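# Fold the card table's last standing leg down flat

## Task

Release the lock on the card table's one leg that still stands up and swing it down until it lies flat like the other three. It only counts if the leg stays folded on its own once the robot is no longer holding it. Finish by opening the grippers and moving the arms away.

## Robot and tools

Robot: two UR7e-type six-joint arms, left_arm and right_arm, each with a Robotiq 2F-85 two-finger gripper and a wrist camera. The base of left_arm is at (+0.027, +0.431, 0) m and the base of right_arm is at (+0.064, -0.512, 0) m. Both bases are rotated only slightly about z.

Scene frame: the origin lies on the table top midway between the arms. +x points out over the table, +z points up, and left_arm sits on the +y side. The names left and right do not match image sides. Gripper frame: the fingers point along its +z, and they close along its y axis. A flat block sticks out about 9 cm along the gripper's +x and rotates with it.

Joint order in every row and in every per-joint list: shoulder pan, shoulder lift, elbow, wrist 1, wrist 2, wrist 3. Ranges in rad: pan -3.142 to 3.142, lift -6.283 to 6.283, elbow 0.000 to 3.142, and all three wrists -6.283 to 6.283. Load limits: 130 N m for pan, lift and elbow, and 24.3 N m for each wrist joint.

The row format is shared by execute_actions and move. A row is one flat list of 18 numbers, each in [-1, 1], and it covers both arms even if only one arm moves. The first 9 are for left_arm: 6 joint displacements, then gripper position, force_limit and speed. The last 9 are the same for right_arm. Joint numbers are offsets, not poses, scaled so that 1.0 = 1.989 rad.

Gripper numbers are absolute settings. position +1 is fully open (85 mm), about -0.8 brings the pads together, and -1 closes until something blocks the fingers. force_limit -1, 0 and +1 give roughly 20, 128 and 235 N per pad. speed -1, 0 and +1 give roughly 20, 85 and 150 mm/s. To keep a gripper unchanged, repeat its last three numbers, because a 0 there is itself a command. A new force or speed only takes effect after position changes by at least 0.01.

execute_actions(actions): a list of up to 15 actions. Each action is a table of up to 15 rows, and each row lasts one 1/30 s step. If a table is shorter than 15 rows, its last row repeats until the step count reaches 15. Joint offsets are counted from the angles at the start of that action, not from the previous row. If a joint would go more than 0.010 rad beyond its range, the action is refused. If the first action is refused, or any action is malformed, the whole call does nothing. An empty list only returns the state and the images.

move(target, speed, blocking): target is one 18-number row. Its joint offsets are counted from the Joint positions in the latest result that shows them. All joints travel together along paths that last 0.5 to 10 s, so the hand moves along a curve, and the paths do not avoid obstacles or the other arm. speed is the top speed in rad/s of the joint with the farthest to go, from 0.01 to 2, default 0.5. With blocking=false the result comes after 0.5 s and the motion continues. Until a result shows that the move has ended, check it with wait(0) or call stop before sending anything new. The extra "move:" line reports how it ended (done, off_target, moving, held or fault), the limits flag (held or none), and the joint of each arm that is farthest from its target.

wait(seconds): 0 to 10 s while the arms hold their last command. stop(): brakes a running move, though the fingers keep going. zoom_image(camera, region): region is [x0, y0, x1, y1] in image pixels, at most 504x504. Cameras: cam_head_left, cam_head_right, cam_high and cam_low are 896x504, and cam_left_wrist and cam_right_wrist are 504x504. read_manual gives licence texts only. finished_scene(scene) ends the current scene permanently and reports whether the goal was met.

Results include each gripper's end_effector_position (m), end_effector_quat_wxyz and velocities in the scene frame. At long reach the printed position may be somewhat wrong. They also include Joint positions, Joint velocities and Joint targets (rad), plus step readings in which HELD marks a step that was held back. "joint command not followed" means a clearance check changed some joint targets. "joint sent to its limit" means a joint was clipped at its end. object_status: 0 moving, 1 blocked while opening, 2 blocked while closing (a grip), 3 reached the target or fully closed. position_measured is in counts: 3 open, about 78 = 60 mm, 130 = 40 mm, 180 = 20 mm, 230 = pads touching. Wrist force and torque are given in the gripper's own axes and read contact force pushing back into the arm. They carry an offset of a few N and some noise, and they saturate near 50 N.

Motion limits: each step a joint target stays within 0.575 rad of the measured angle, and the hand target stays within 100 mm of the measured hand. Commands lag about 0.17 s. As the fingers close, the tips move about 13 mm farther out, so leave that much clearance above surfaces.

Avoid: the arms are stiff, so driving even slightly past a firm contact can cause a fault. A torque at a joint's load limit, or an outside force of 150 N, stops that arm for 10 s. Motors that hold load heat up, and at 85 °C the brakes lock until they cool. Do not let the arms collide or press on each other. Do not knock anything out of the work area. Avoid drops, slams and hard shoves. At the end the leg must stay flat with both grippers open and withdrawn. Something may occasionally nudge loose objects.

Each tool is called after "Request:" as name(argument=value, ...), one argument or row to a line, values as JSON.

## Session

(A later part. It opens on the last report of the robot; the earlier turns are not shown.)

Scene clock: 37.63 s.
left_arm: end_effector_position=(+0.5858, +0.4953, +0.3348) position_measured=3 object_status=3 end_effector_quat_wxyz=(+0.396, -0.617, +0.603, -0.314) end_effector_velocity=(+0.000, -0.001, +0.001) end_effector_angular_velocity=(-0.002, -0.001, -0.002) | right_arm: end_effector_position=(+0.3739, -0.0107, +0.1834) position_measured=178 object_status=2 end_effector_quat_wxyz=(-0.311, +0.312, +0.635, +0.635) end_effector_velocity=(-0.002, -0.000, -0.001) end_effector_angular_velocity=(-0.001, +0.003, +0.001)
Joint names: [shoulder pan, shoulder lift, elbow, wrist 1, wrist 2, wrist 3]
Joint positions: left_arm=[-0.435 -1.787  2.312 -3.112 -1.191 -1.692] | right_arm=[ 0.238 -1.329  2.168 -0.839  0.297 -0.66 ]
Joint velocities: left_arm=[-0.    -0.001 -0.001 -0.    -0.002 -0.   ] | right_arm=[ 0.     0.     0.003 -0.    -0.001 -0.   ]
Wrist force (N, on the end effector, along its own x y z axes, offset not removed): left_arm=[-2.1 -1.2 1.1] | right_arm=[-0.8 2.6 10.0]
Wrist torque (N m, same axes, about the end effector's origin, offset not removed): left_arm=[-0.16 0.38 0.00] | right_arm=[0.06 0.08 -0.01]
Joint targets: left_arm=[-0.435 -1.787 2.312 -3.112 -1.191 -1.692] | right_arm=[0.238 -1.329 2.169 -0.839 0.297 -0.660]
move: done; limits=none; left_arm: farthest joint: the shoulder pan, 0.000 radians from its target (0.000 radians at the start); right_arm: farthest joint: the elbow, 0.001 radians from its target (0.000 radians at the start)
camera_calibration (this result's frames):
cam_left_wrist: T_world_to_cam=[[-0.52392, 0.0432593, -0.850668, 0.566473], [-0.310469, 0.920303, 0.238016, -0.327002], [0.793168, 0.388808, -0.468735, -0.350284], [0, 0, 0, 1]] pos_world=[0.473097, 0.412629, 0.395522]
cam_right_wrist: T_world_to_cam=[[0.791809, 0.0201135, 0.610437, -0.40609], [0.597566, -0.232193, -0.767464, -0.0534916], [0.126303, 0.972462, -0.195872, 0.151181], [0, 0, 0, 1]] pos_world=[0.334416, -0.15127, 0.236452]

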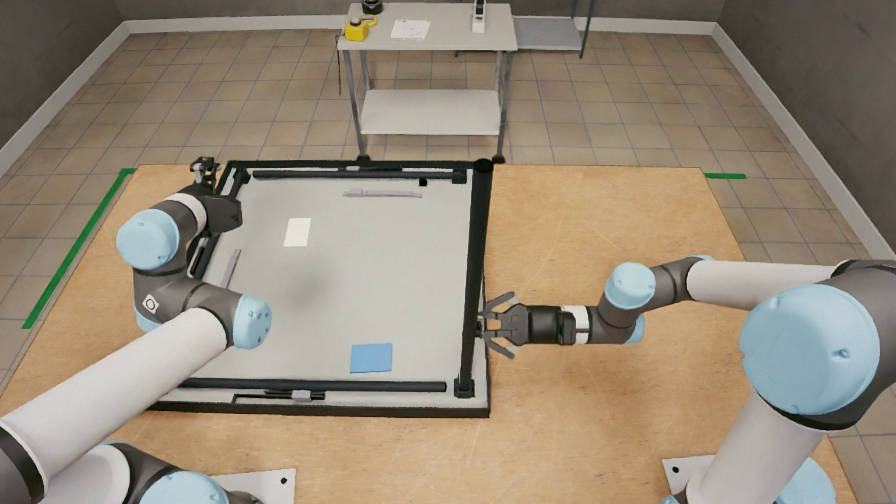

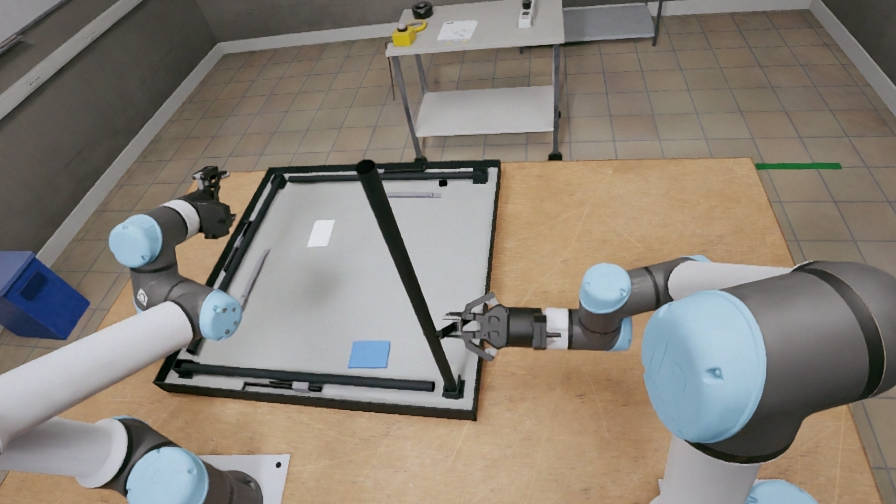

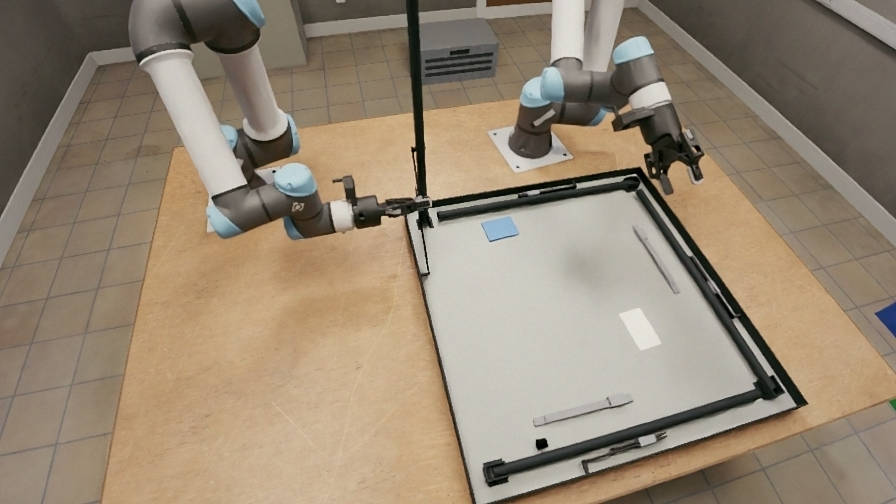

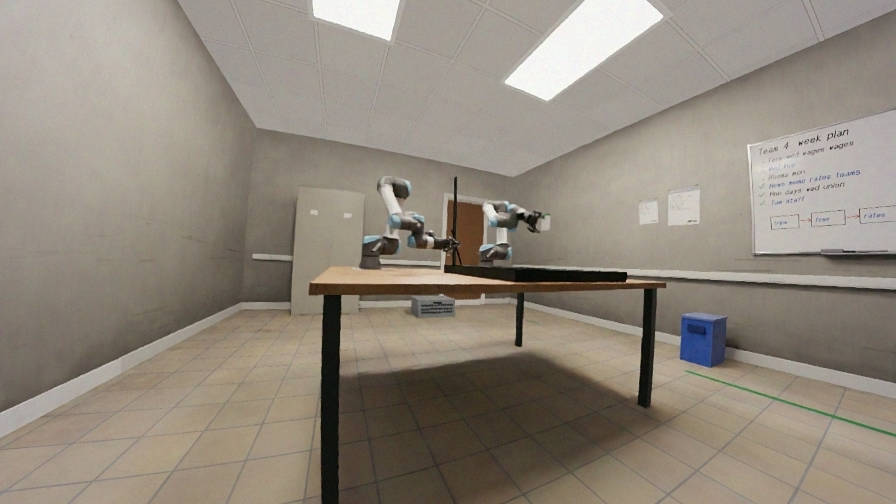

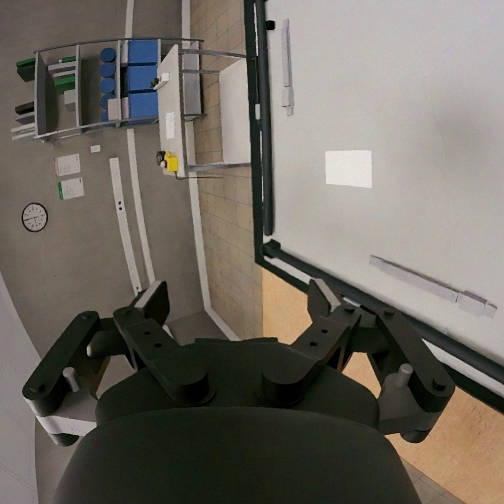

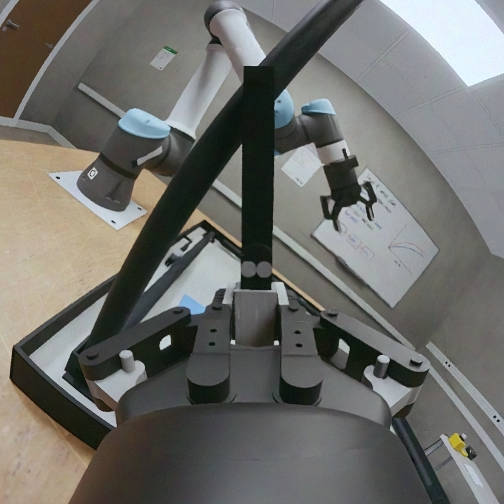

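Request:
move(
  target=[0,0,0,0,0,0,1,0,0,-0.005,0.0269,-0.0072,-0.0197,-0.005,0,-1,-0.6,0],
  speed=0.06,
)

Scene clock: 41.20 s.
left_arm: end_effector_position=(+0.5858, +0.4953, +0.3348) position_measured=3 object_status=3 end_effector_quat_wxyz=(+0.396, -0.617, +0.603, -0.314) end_effector_velocity=(-0.000, +0.000, +0.000) end_effector_angular_velocity=(+0.000, -0.000, +0.001) | right_arm: end_effector_position=(+0.3861, -0.0109, +0.1674) position_measured=178 object_status=2 end_effector_quat_wxyz=(-0.311, +0.312, +0.635, +0.635) end_effector_velocity=(+0.001, +0.000, +0.000) end_effector_angular_velocity=(+0.001, -0.002, +0.001)
Joint names: [shoulder pan, shoulder lift, elbow, wrist 1, wrist 2, wrist 3]
Joint positions: left_arm=[-0.435 -1.787  2.312 -3.112 -1.191 -1.692] | right_arm=[ 0.228 -1.275  2.154 -0.878  0.287 -0.66 ]
Joint velocities: left_arm=[ 0.     0.     0.    -0.     0.001 -0.   ] | right_arm=[ 0.     0.001 -0.002 -0.002 -0.     0.001]
Wrist force (N, on the end effector, along its own x y z axes, offset not removed): left_arm=[1.2 2.2 -0.2] | right_arm=[-0.2 11.0 18.6]
Wrist torque (N m, same axes, about the end effector's origin, offset not removed): left_arm=[0.54 -0.21 -0.04] | right_arm=[-0.05 0.16 0.05]
Joint targets: left_arm=[-0.435 -1.787 2.312 -3.112 -1.191 -1.692] | right_arm=[0.228 -1.275 2.154 -0.878 0.287 -0.660]
move: done; limits=none; left_arm: farthest joint: the shoulder pan, 0.000 radians from its target (0.000 radians at the start); right_arm: farthest joint: the shoulder pan, 0.000 radians from its target (0.010 radians at the start)
camera_calibration (this result's frames):
cam_right_wrist: T_world_to_cam=[[0.79178, 0.0200783, 0.610476, -0.405935], [0.597597, -0.232196, -0.767439, -0.0731201], [0.126341, 0.972462, -0.195847, 0.146671], [0, 0, 0, 1]] pos_world=[0.346577, -0.151459, 0.220423]

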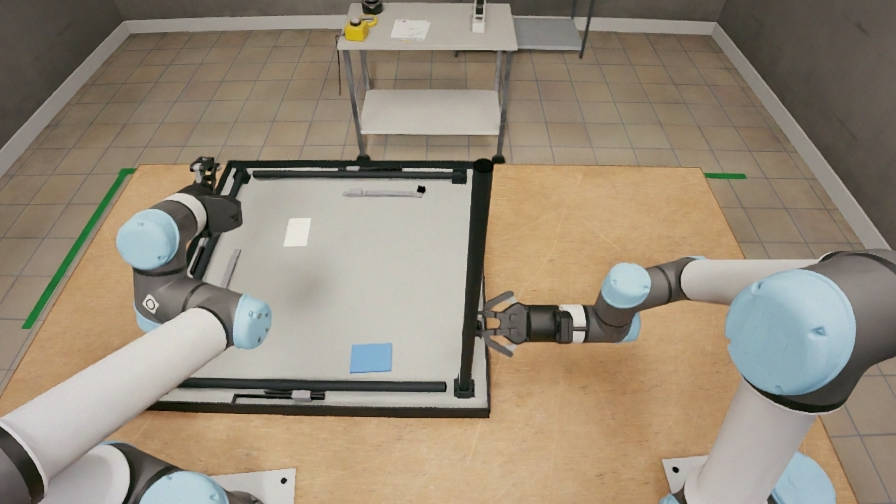

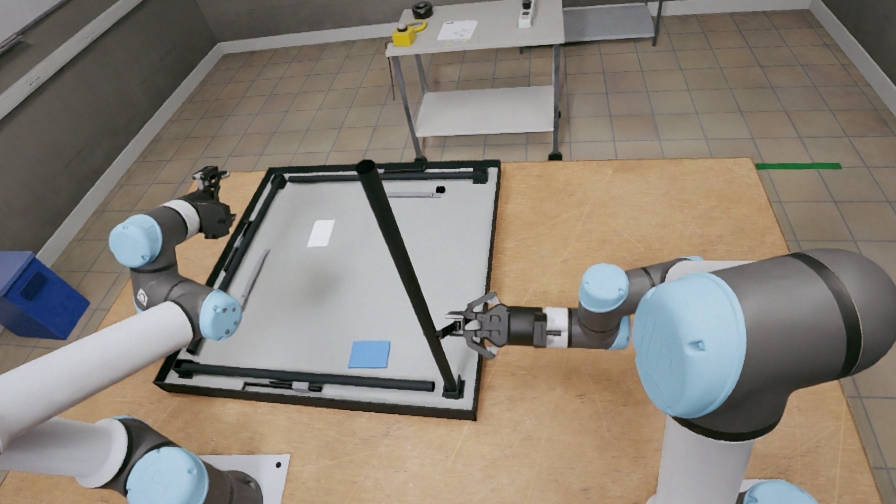

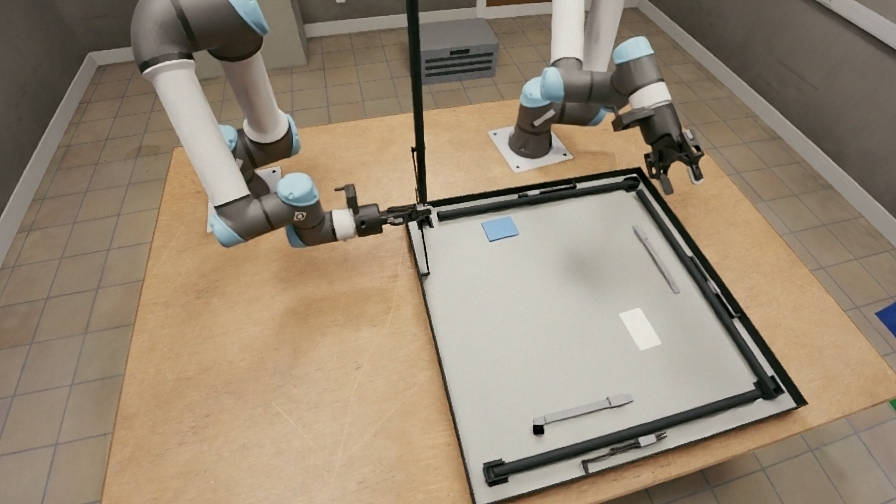

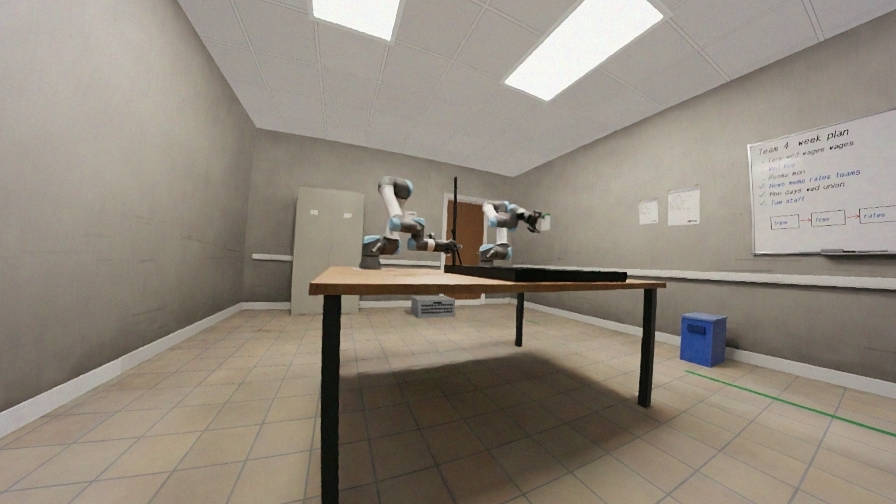

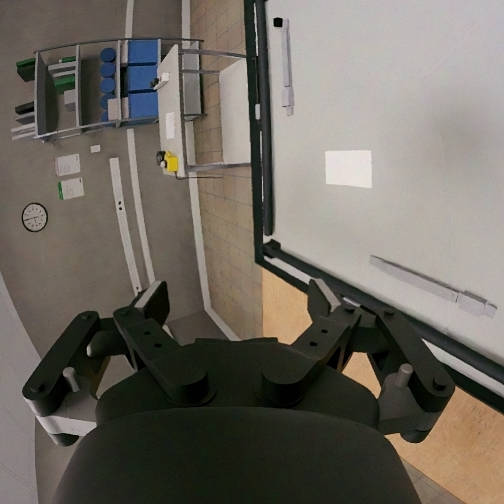

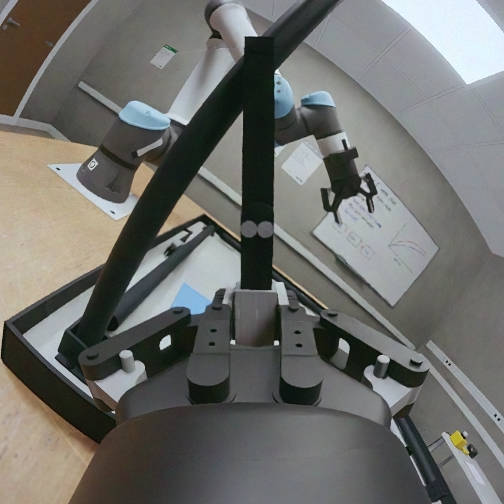

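Request:
move(
  target=[0,0,0,0,0,0,1,0,0,-0.0012,0.0148,-0.006,-0.0088,-0.0012,0,-1,-0.6,0],
  speed=0.04,
)

Request:
zoom_image(
  camera="cam_high",
  region=[370,130,490,290],
)

Scene clock: 46.13 s.
left_arm: end_effector_position=(+0.5858, +0.4953, +0.3348) position_measured=3 object_status=3 end_effector_quat_wxyz=(+0.396, -0.617, +0.603, -0.314) end_effector_velocity=(-0.000, +0.000, +0.001) end_effector_angular_velocity=(-0.000, -0.002, +0.001) | right_arm: end_effector_position=(+0.3930, -0.0098, +0.1593) position_measured=178 object_status=2 end_effector_quat_wxyz=(-0.311, +0.312, +0.635, +0.635) end_effector_velocity=(+0.001, +0.000, -0.000) end_effector_angular_velocity=(+0.000, -0.001, -0.001)
Joint names: [shoulder pan, shoulder lift, elbow, wrist 1, wrist 2, wrist 3]
Joint positions: left_arm=[-0.435 -1.787  2.312 -3.112 -1.191 -1.692] | right_arm=[ 0.226 -1.246  2.142 -0.896  0.284 -0.66 ]
Joint velocities: left_arm=[ 0.    -0.001  0.001 -0.001  0.001 -0.   ] | right_arm=[-0.     0.001 -0.001 -0.001  0.001 -0.   ]
Wrist force (N, on the end effector, along its own x y z axes, offset not removed): left_arm=[1.0 1.9 -0.5] | right_arm=[-0.8 -0.5 -18.7]
Wrist torque (N m, same axes, about the end effector's origin, offset not removed): left_arm=[0.45 -0.15 -0.02] | right_arm=[0.04 0.06 0.18]
Joint targets: left_arm=[-0.435 -1.787 2.312 -3.112 -1.191 -1.692] | right_arm=[0.226 -1.246 2.142 -0.896 0.284 -0.660]
move: done; limits=none; left_arm: farthest joint: the shoulder pan, 0.000 radians from its target (0.000 radians at the start); right_arm: farthest joint: the shoulder lift, 0.001 radians from its target (0.030 radians at the start)
camera_calibration (this result's frames):
cam_left_wrist: T_world_to_cam=[[-0.523921, 0.0432593, -0.850668, 0.566473], [-0.310469, 0.920303, 0.238016, -0.327002], [0.793168, 0.388808, -0.468735, -0.350284], [0, 0, 0, 1]] pos_world=[0.473097, 0.412629, 0.395522]
cam_right_wrist: T_world_to_cam=[[0.791791, 0.0200728, 0.610462, -0.40643], [0.597581, -0.232205, -0.767449, -0.083204], [0.126347, 0.97246, -0.195853, 0.143177], [0, 0, 0, 1]] pos_world=[0.353439, -0.150396, 0.212297]

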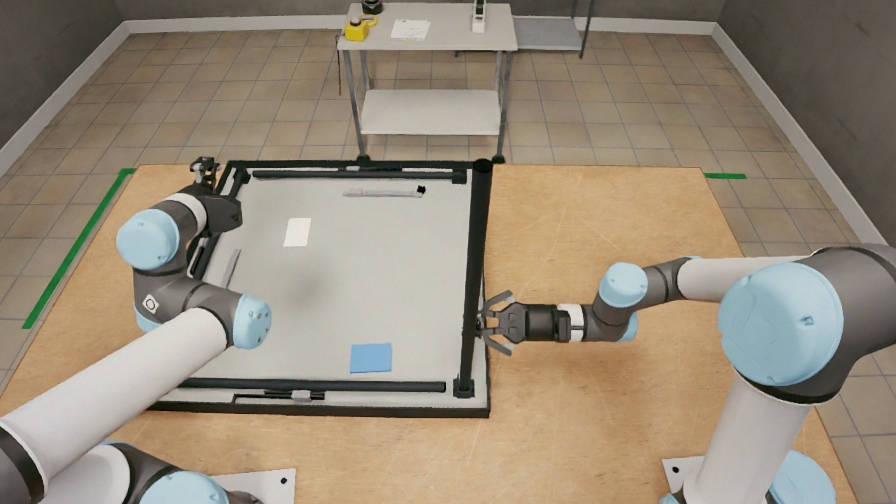

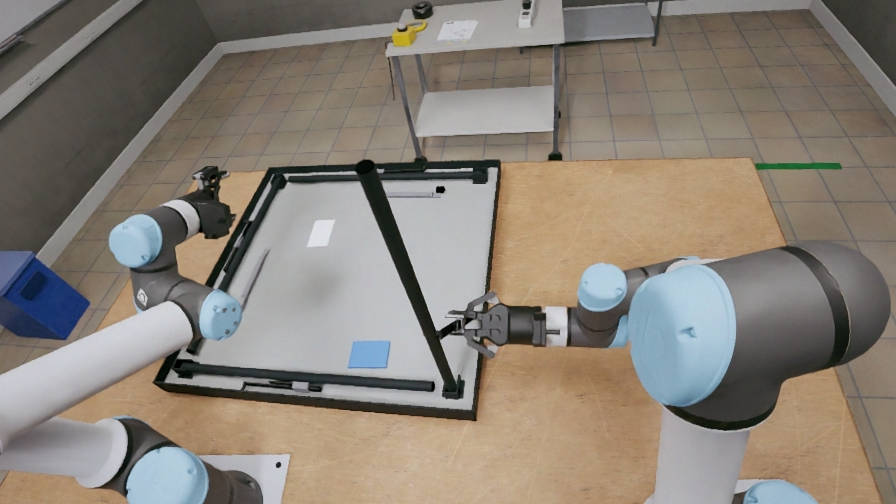

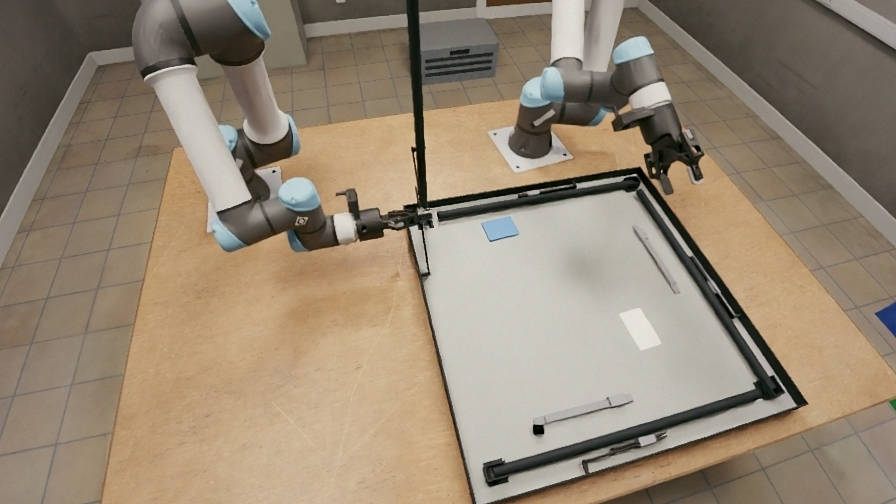

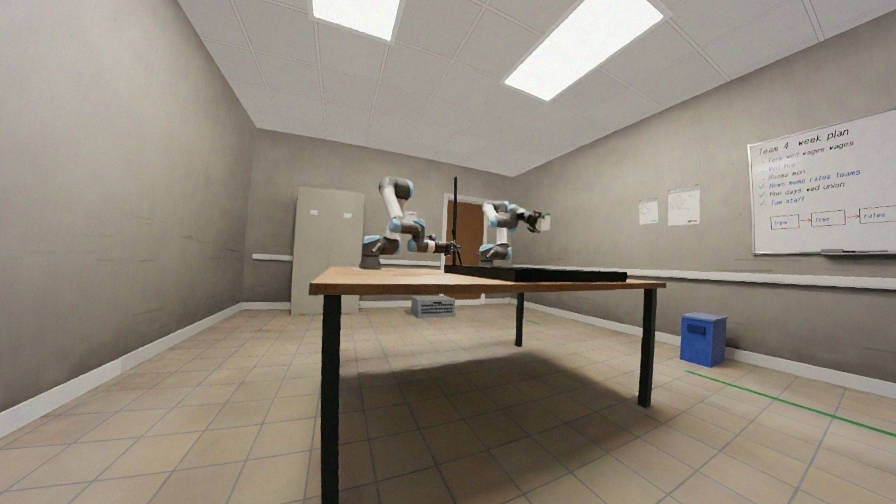

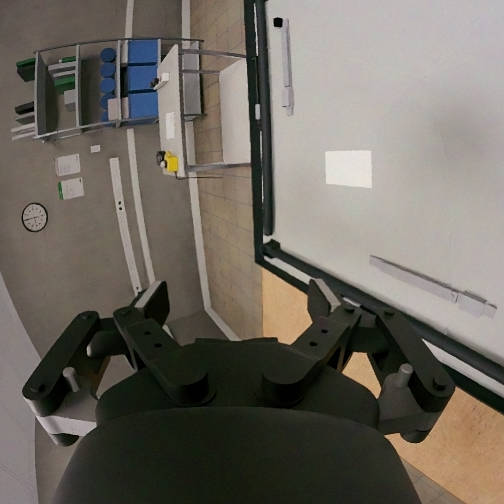

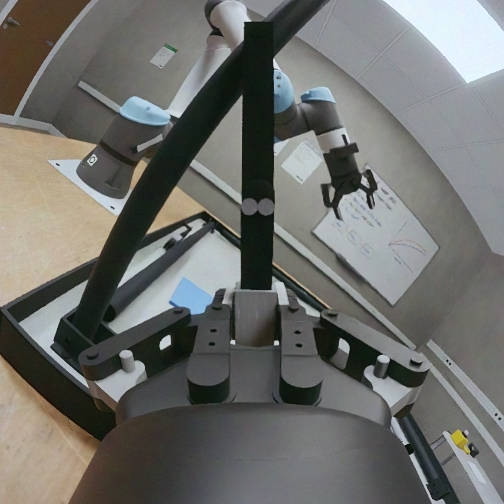

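Region (370, 130, 490, 290) of cam_high's 896x504 image, scaled by 3.150, with more detail than that image has; it fills the left 378 columns of this view, and the rest is white.

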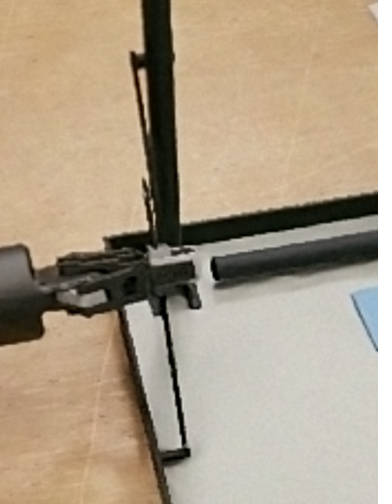

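Request:
move(
  target=[0,0,0,0,0,0,1,0,0,-0.007,0.0015,-0.025,0.0235,-0.007,0.075,-1,-0.6,0],
  speed=0.12,
)

Scene clock: 50.43 s.
left_arm: end_effector_position=(+0.5858, +0.4953, +0.3348) position_measured=3 object_status=3 end_effector_quat_wxyz=(+0.396, -0.617, +0.603, -0.314) end_effector_velocity=(+0.000, +0.000, -0.001) end_effector_angular_velocity=(+0.001, +0.001, +0.000) | right_arm: end_effector_position=(+0.4109, -0.0103, +0.1706) position_measured=178 object_status=2 end_effector_quat_wxyz=(-0.357, +0.358, +0.610, +0.610) end_effector_velocity=(-0.001, +0.000, -0.001) end_effector_angular_velocity=(-0.000, +0.003, +0.001)
Joint names: [shoulder pan, shoulder lift, elbow, wrist 1, wrist 2, wrist 3]
Joint positions: left_arm=[-0.435 -1.787  2.312 -3.112 -1.191 -1.692] | right_arm=[ 0.212 -1.243  2.093 -0.849  0.271 -0.511]
Joint velocities: left_arm=[-0.     0.001  0.    -0.     0.001  0.   ] | right_arm=[ 0.     0.001  0.001  0.    -0.001  0.001]
Wrist force (N, on the end effector, along its own x y z axes, offset not removed): left_arm=[-1.5 -1.4 -1.4] | right_arm=[-2.1 4.7 13.5]
Wrist torque (N m, same axes, about the end effector's origin, offset not removed): left_arm=[-0.19 0.26 -0.05] | right_arm=[-0.16 0.05 -0.83]
Joint targets: left_arm=[-0.435 -1.787 2.312 -3.112 -1.191 -1.692] | right_arm=[0.212 -1.243 2.093 -0.849 0.271 -0.511]
move: done; limits=none; left_arm: farthest joint: the shoulder pan, 0.000 radians from its target (0.000 radians at the start); right_arm: farthest joint: the shoulder pan, 0.000 radians from its target (0.014 radians at the start)
camera_calibration (this result's frames):
cam_left_wrist: T_world_to_cam=[[-0.52392, 0.0432594, -0.850668, 0.566473], [-0.310469, 0.920303, 0.238016, -0.327002], [0.793168, 0.388808, -0.468735, -0.350284], [0, 0, 0, 1]] pos_world=[0.473097, 0.412629, 0.395522]
cam_right_wrist: T_world_to_cam=[[0.87366, 0.0199403, 0.486128, -0.43996], [0.476994, -0.232024, -0.847727, -0.0220607], [0.0958896, 0.972506, -0.212222, 0.158966], [0, 0, 0, 1]] pos_world=[0.379655, -0.150942, 0.228912]

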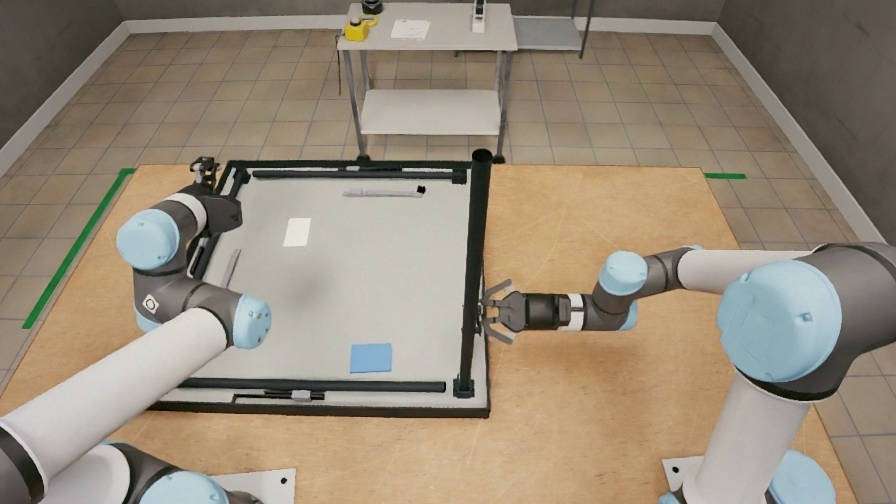

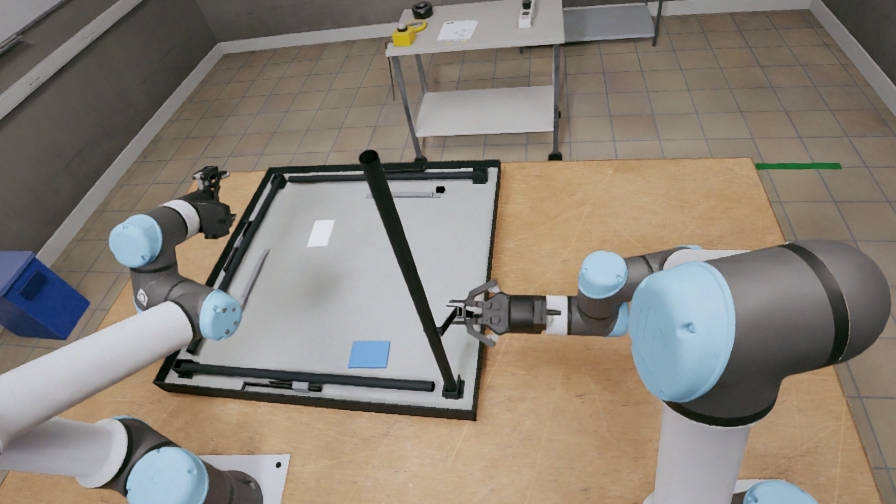

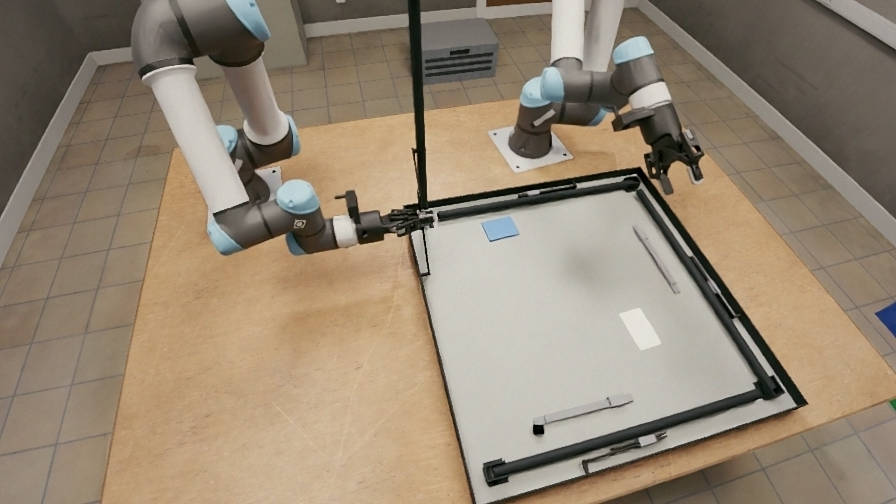

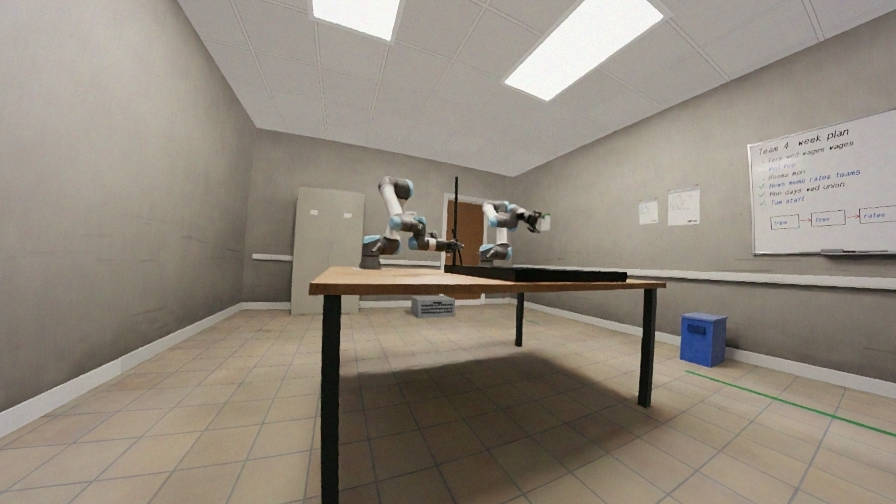

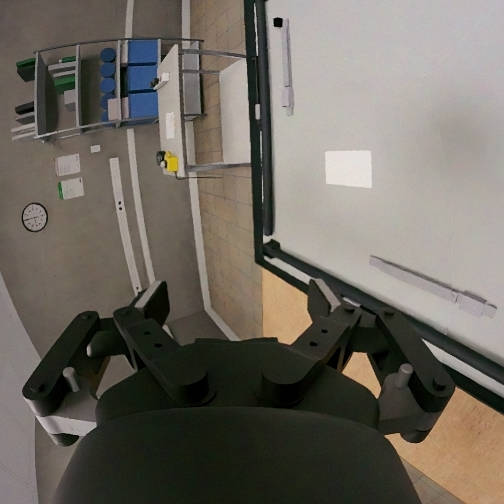

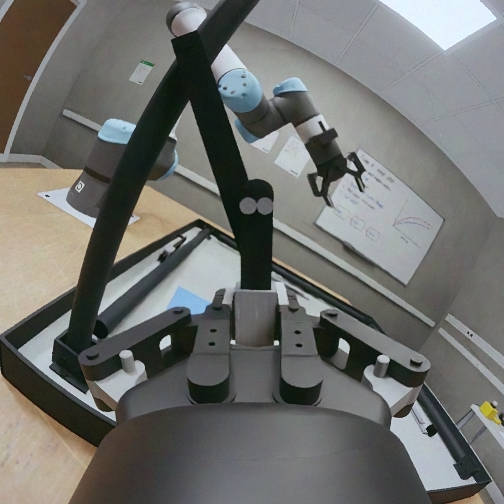

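Request:
move(
  target=[0,0.2815,-0.655,0.884,-0.191,0.3736,1,-1,0,-0.023,0.0478,-0.1096,0.0613,-0.0236,0.257,-0.2,-0.6,0],
  speed=0.8,
)

Request:
move(
  target=[0,0,0,0,0,0,1,-1,0,-0.0166,0.087,-0.110,0.023,-0.0166,0.2765,-0.2,-0.6,0],
  speed=0.25,
)

Scene clock: 67.23 s.
left_arm: end_effector_position=(+0.6638, +0.3659, +0.3797) position_measured=3 object_status=3 end_effector_quat_wxyz=(+0.000, -0.313, +0.950, -0.000) end_effector_velocity=(+0.000, -0.001, +0.001) end_effector_angular_velocity=(-0.001, -0.001, -0.001) | right_arm: end_effector_position=(+0.4909, -0.0105, +0.1899) position_measured=154 object_status=3 end_effector_quat_wxyz=(+0.500, -0.500, -0.500, -0.500) end_effector_velocity=(-0.000, -0.000, +0.001) end_effector_angular_velocity=(+0.000, -0.002, +0.001)
Joint names: [shoulder pan, shoulder lift, elbow, wrist 1, wrist 2, wrist 3]
Joint positions: left_arm=[-0.435 -1.227  1.01  -1.354 -1.571 -0.949] | right_arm=[ 0.166 -1.148  1.875 -0.727  0.224  0.   ]
Joint velocities: left_arm=[-0.     0.    -0.002  0.    -0.001  0.001] | right_arm=[-0.    -0.001 -0.    -0.    -0.001  0.   ]
Wrist force (N, on the end effector, along its own x y z axes, offset not removed): left_arm=[-1.4 -1.0 -2.3] | right_arm=[-0.8 0.9 0.0]
Wrist torque (N m, same axes, about the end effector's origin, offset not removed): left_arm=[-0.12 0.23 0.03] | right_arm=[-0.09 -0.02 -0.03]
Joint targets: left_arm=[-0.435 -1.227 1.010 -1.354 -1.571 -0.949] | right_arm=[0.166 -1.148 1.875 -0.727 0.224 0.000]
move: done; limits=none; left_arm: farthest joint: the shoulder pan, 0.000 radians from its target (0.000 radians at the start); right_arm: farthest joint: the shoulder pan, 0.000 radians from its target (0.046 radians at the start)
camera_calibration (this result's frames):
cam_left_wrist: T_world_to_cam=[[-0.590607, 0.806339, 0.0316271, 0.0812225], [0.77885, 0.559342, 0.283777, -0.802731], [0.21113, 0.192233, -0.958369, 0.303421], [0, 0, 0, 1]] pos_world=[0.609116, 0.32518, 0.516017]
cam_right_wrist: T_world_to_cam=[[0.999779, 0.0208868, -0.00231056, -0.488404], [0.00257956, -0.231103, -0.972926, 0.212701], [-0.0208553, 0.972705, -0.231106, 0.216425], [0, 0, 0, 1]] pos_world=[0.492261, -0.151161, 0.255831]

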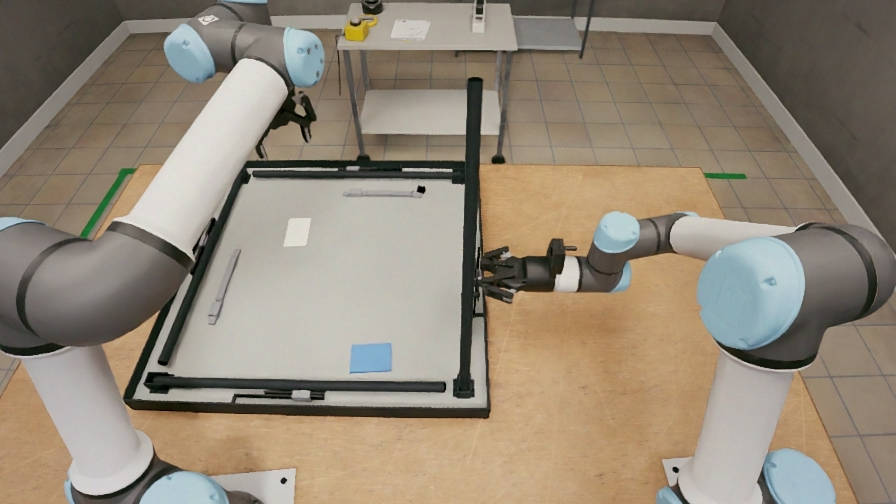

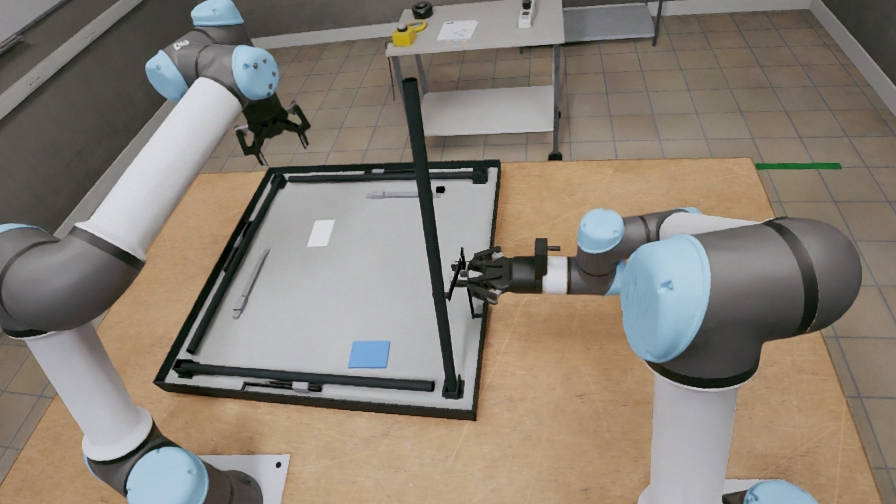

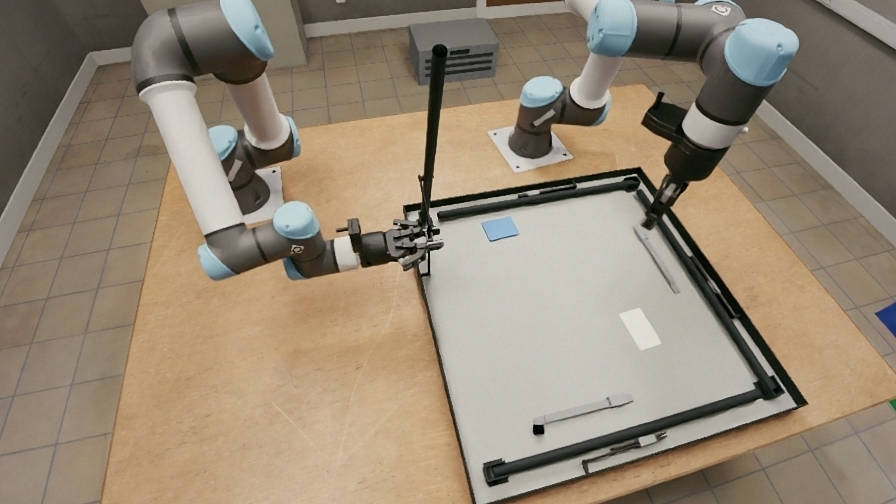

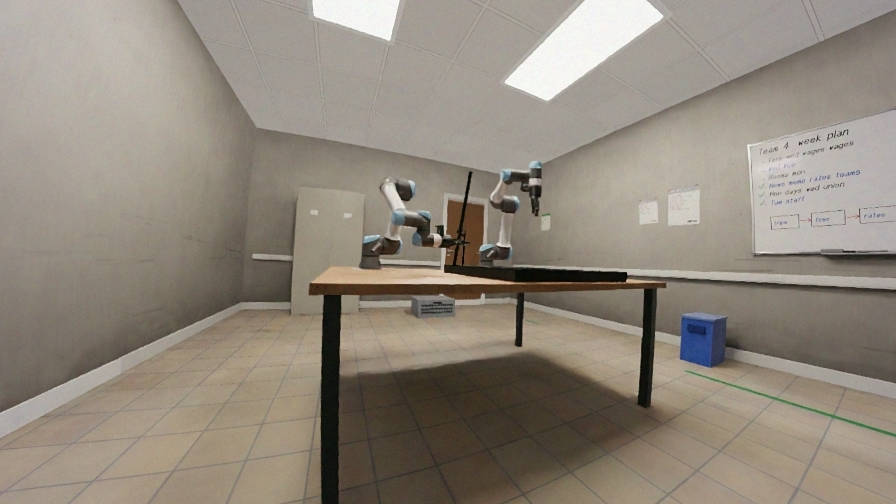

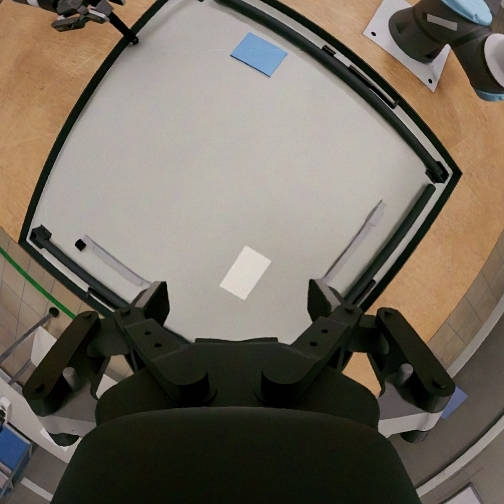

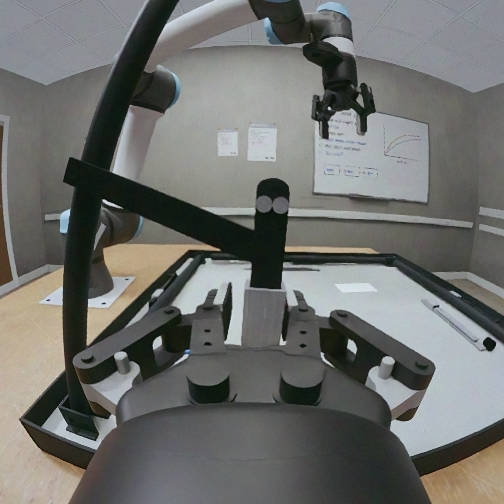

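Scene clock: 69.90 s.
left_arm: end_effector_position=(+0.6638, +0.3659, +0.3797) position_measured=3 object_status=3 end_effector_quat_wxyz=(+0.000, -0.313, +0.950, -0.000) end_effector_velocity=(+0.000, +0.000, +0.001) end_effector_angular_velocity=(+0.000, -0.001, +0.000) | right_arm: end_effector_position=(+0.5727, -0.0104, +0.1677) position_measured=154 object_status=3 end_effector_quat_wxyz=(+0.617, -0.617, -0.346, -0.346) end_effector_velocity=(+0.000, +0.001, +0.000) end_effector_angular_velocity=(+0.000, +0.001, +0.002)
Joint names: [shoulder pan, shoulder lift, elbow, wrist 1, wrist 2, wrist 3]
Joint positions: left_arm=[-0.435 -1.227  1.01  -1.354 -1.571 -0.949] | right_arm=[ 0.133 -0.975  1.656 -0.681  0.191  0.55 ]
Joint velocities: left_arm=[ 0.    -0.001 -0.001  0.     0.001 -0.   ] | right_arm=[ 0.001  0.001 -0.003  0.001 -0.001  0.002]
Wrist force (N, on the end effector, along its own x y z axes, offset not removed): left_arm=[0.1 1.0 -2.0] | right_arm=[-3.1 3.3 0.7]
Wrist torque (N m, same axes, about the end effector's origin, offset not removed): left_arm=[0.25 -0.03 0.04] | right_arm=[-0.07 0.14 0.05]
Joint targets: left_arm=[-0.435 -1.227 1.010 -1.354 -1.571 -0.949] | right_arm=[0.133 -0.975 1.656 -0.681 0.191 0.550]
move: done; limits=none; left_arm: farthest joint: the shoulder pan, 0.000 radians from its target (0.000 radians at the start); right_arm: farthest joint: the shoulder pan, 0.000 radians from its target (0.033 radians at the start)
camera_calibration (this result's frames):
cam_left_wrist: T_world_to_cam=[[-0.590592, 0.80635, 0.0316331, 0.0812104], [0.778865, 0.559329, 0.283761, -0.802727], [0.211118, 0.192225, -0.958373, 0.303426], [0, 0, 0, 1]] pos_world=[0.60912, 0.325179, 0.516009]
cam_right_wrist: T_world_to_cam=[[0.851267, 0.0209865, -0.524314, -0.397638], [-0.506111, -0.230997, -0.830959, 0.458517], [-0.138554, 0.972728, -0.186018, 0.272741], [0, 0, 0, 1]] pos_world=[0.608346, -0.151042, 0.223257]

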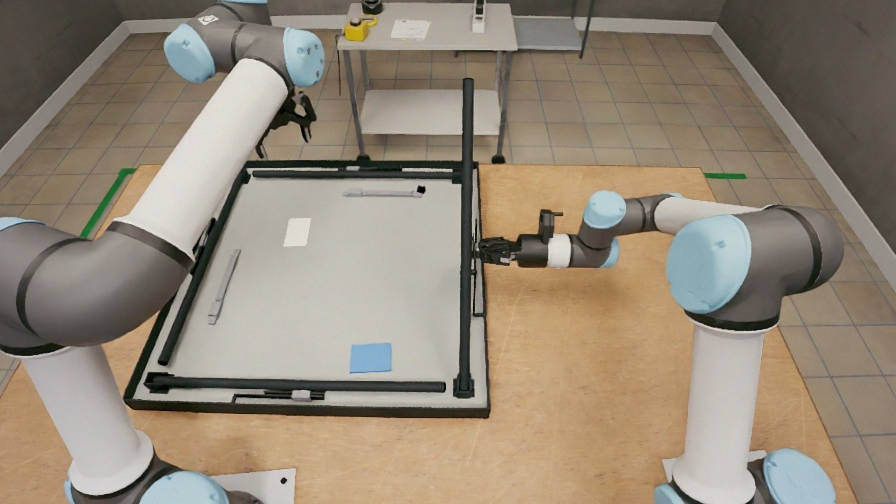

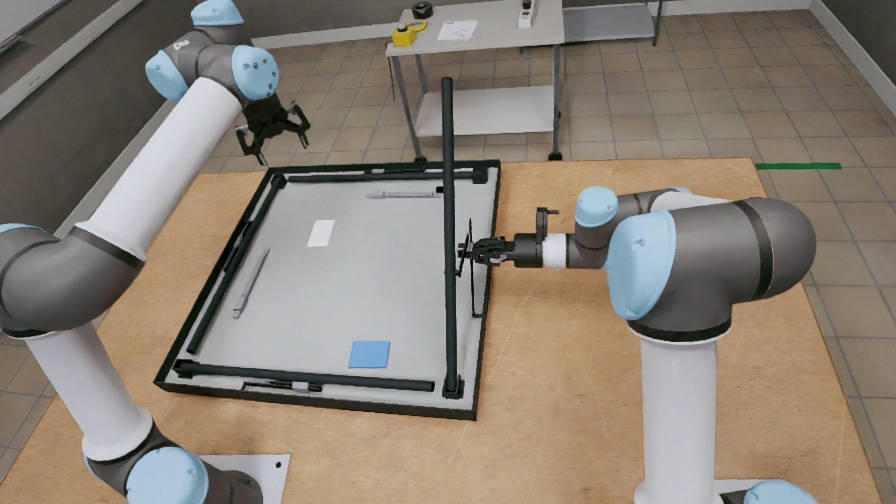

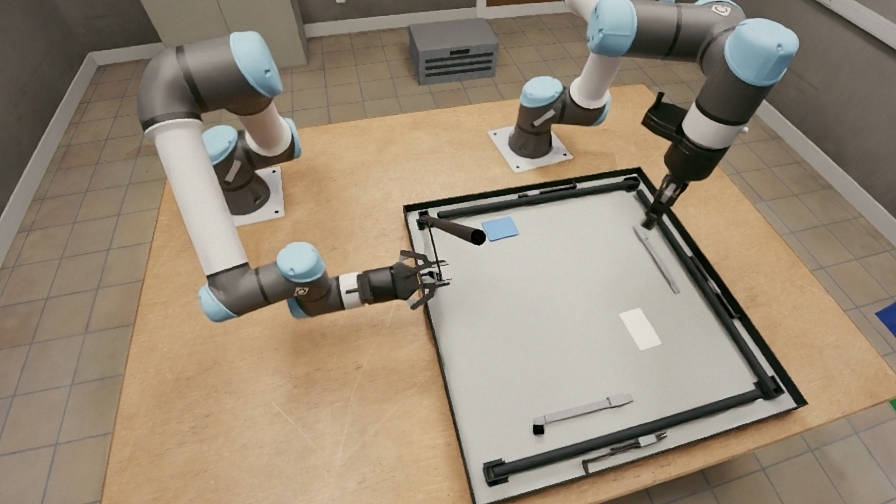

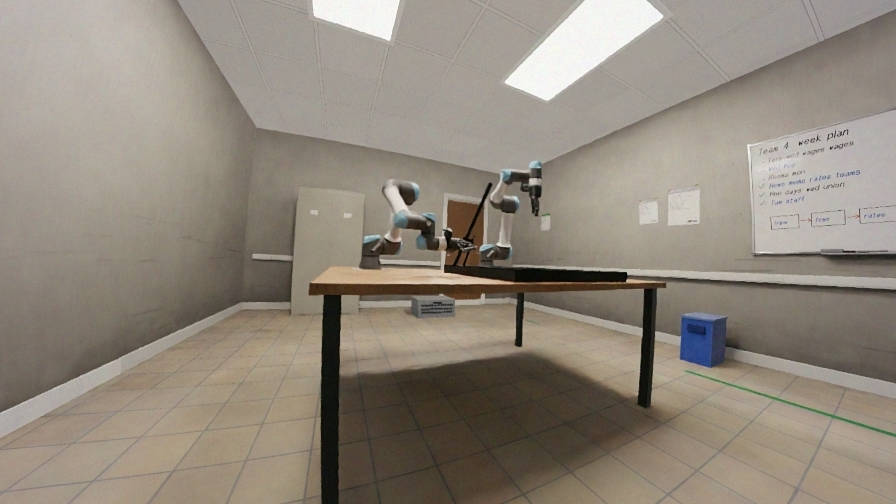

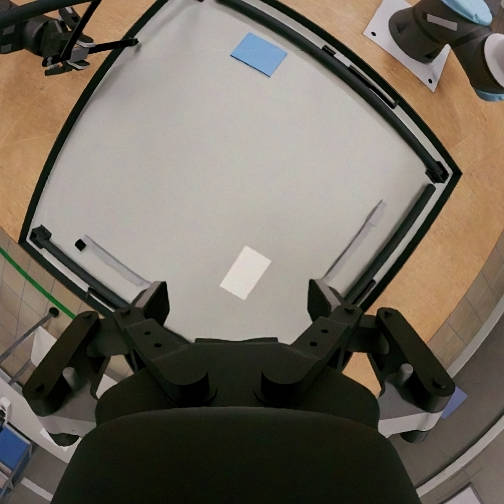

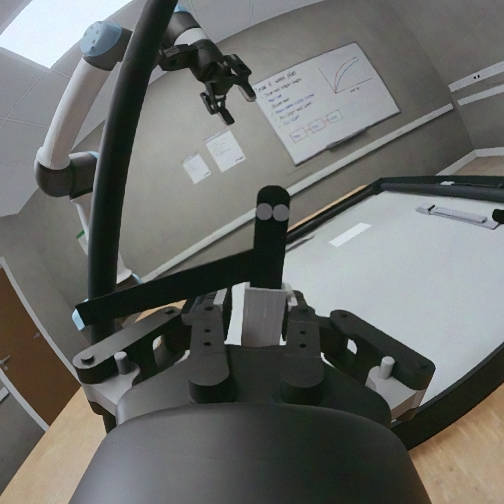

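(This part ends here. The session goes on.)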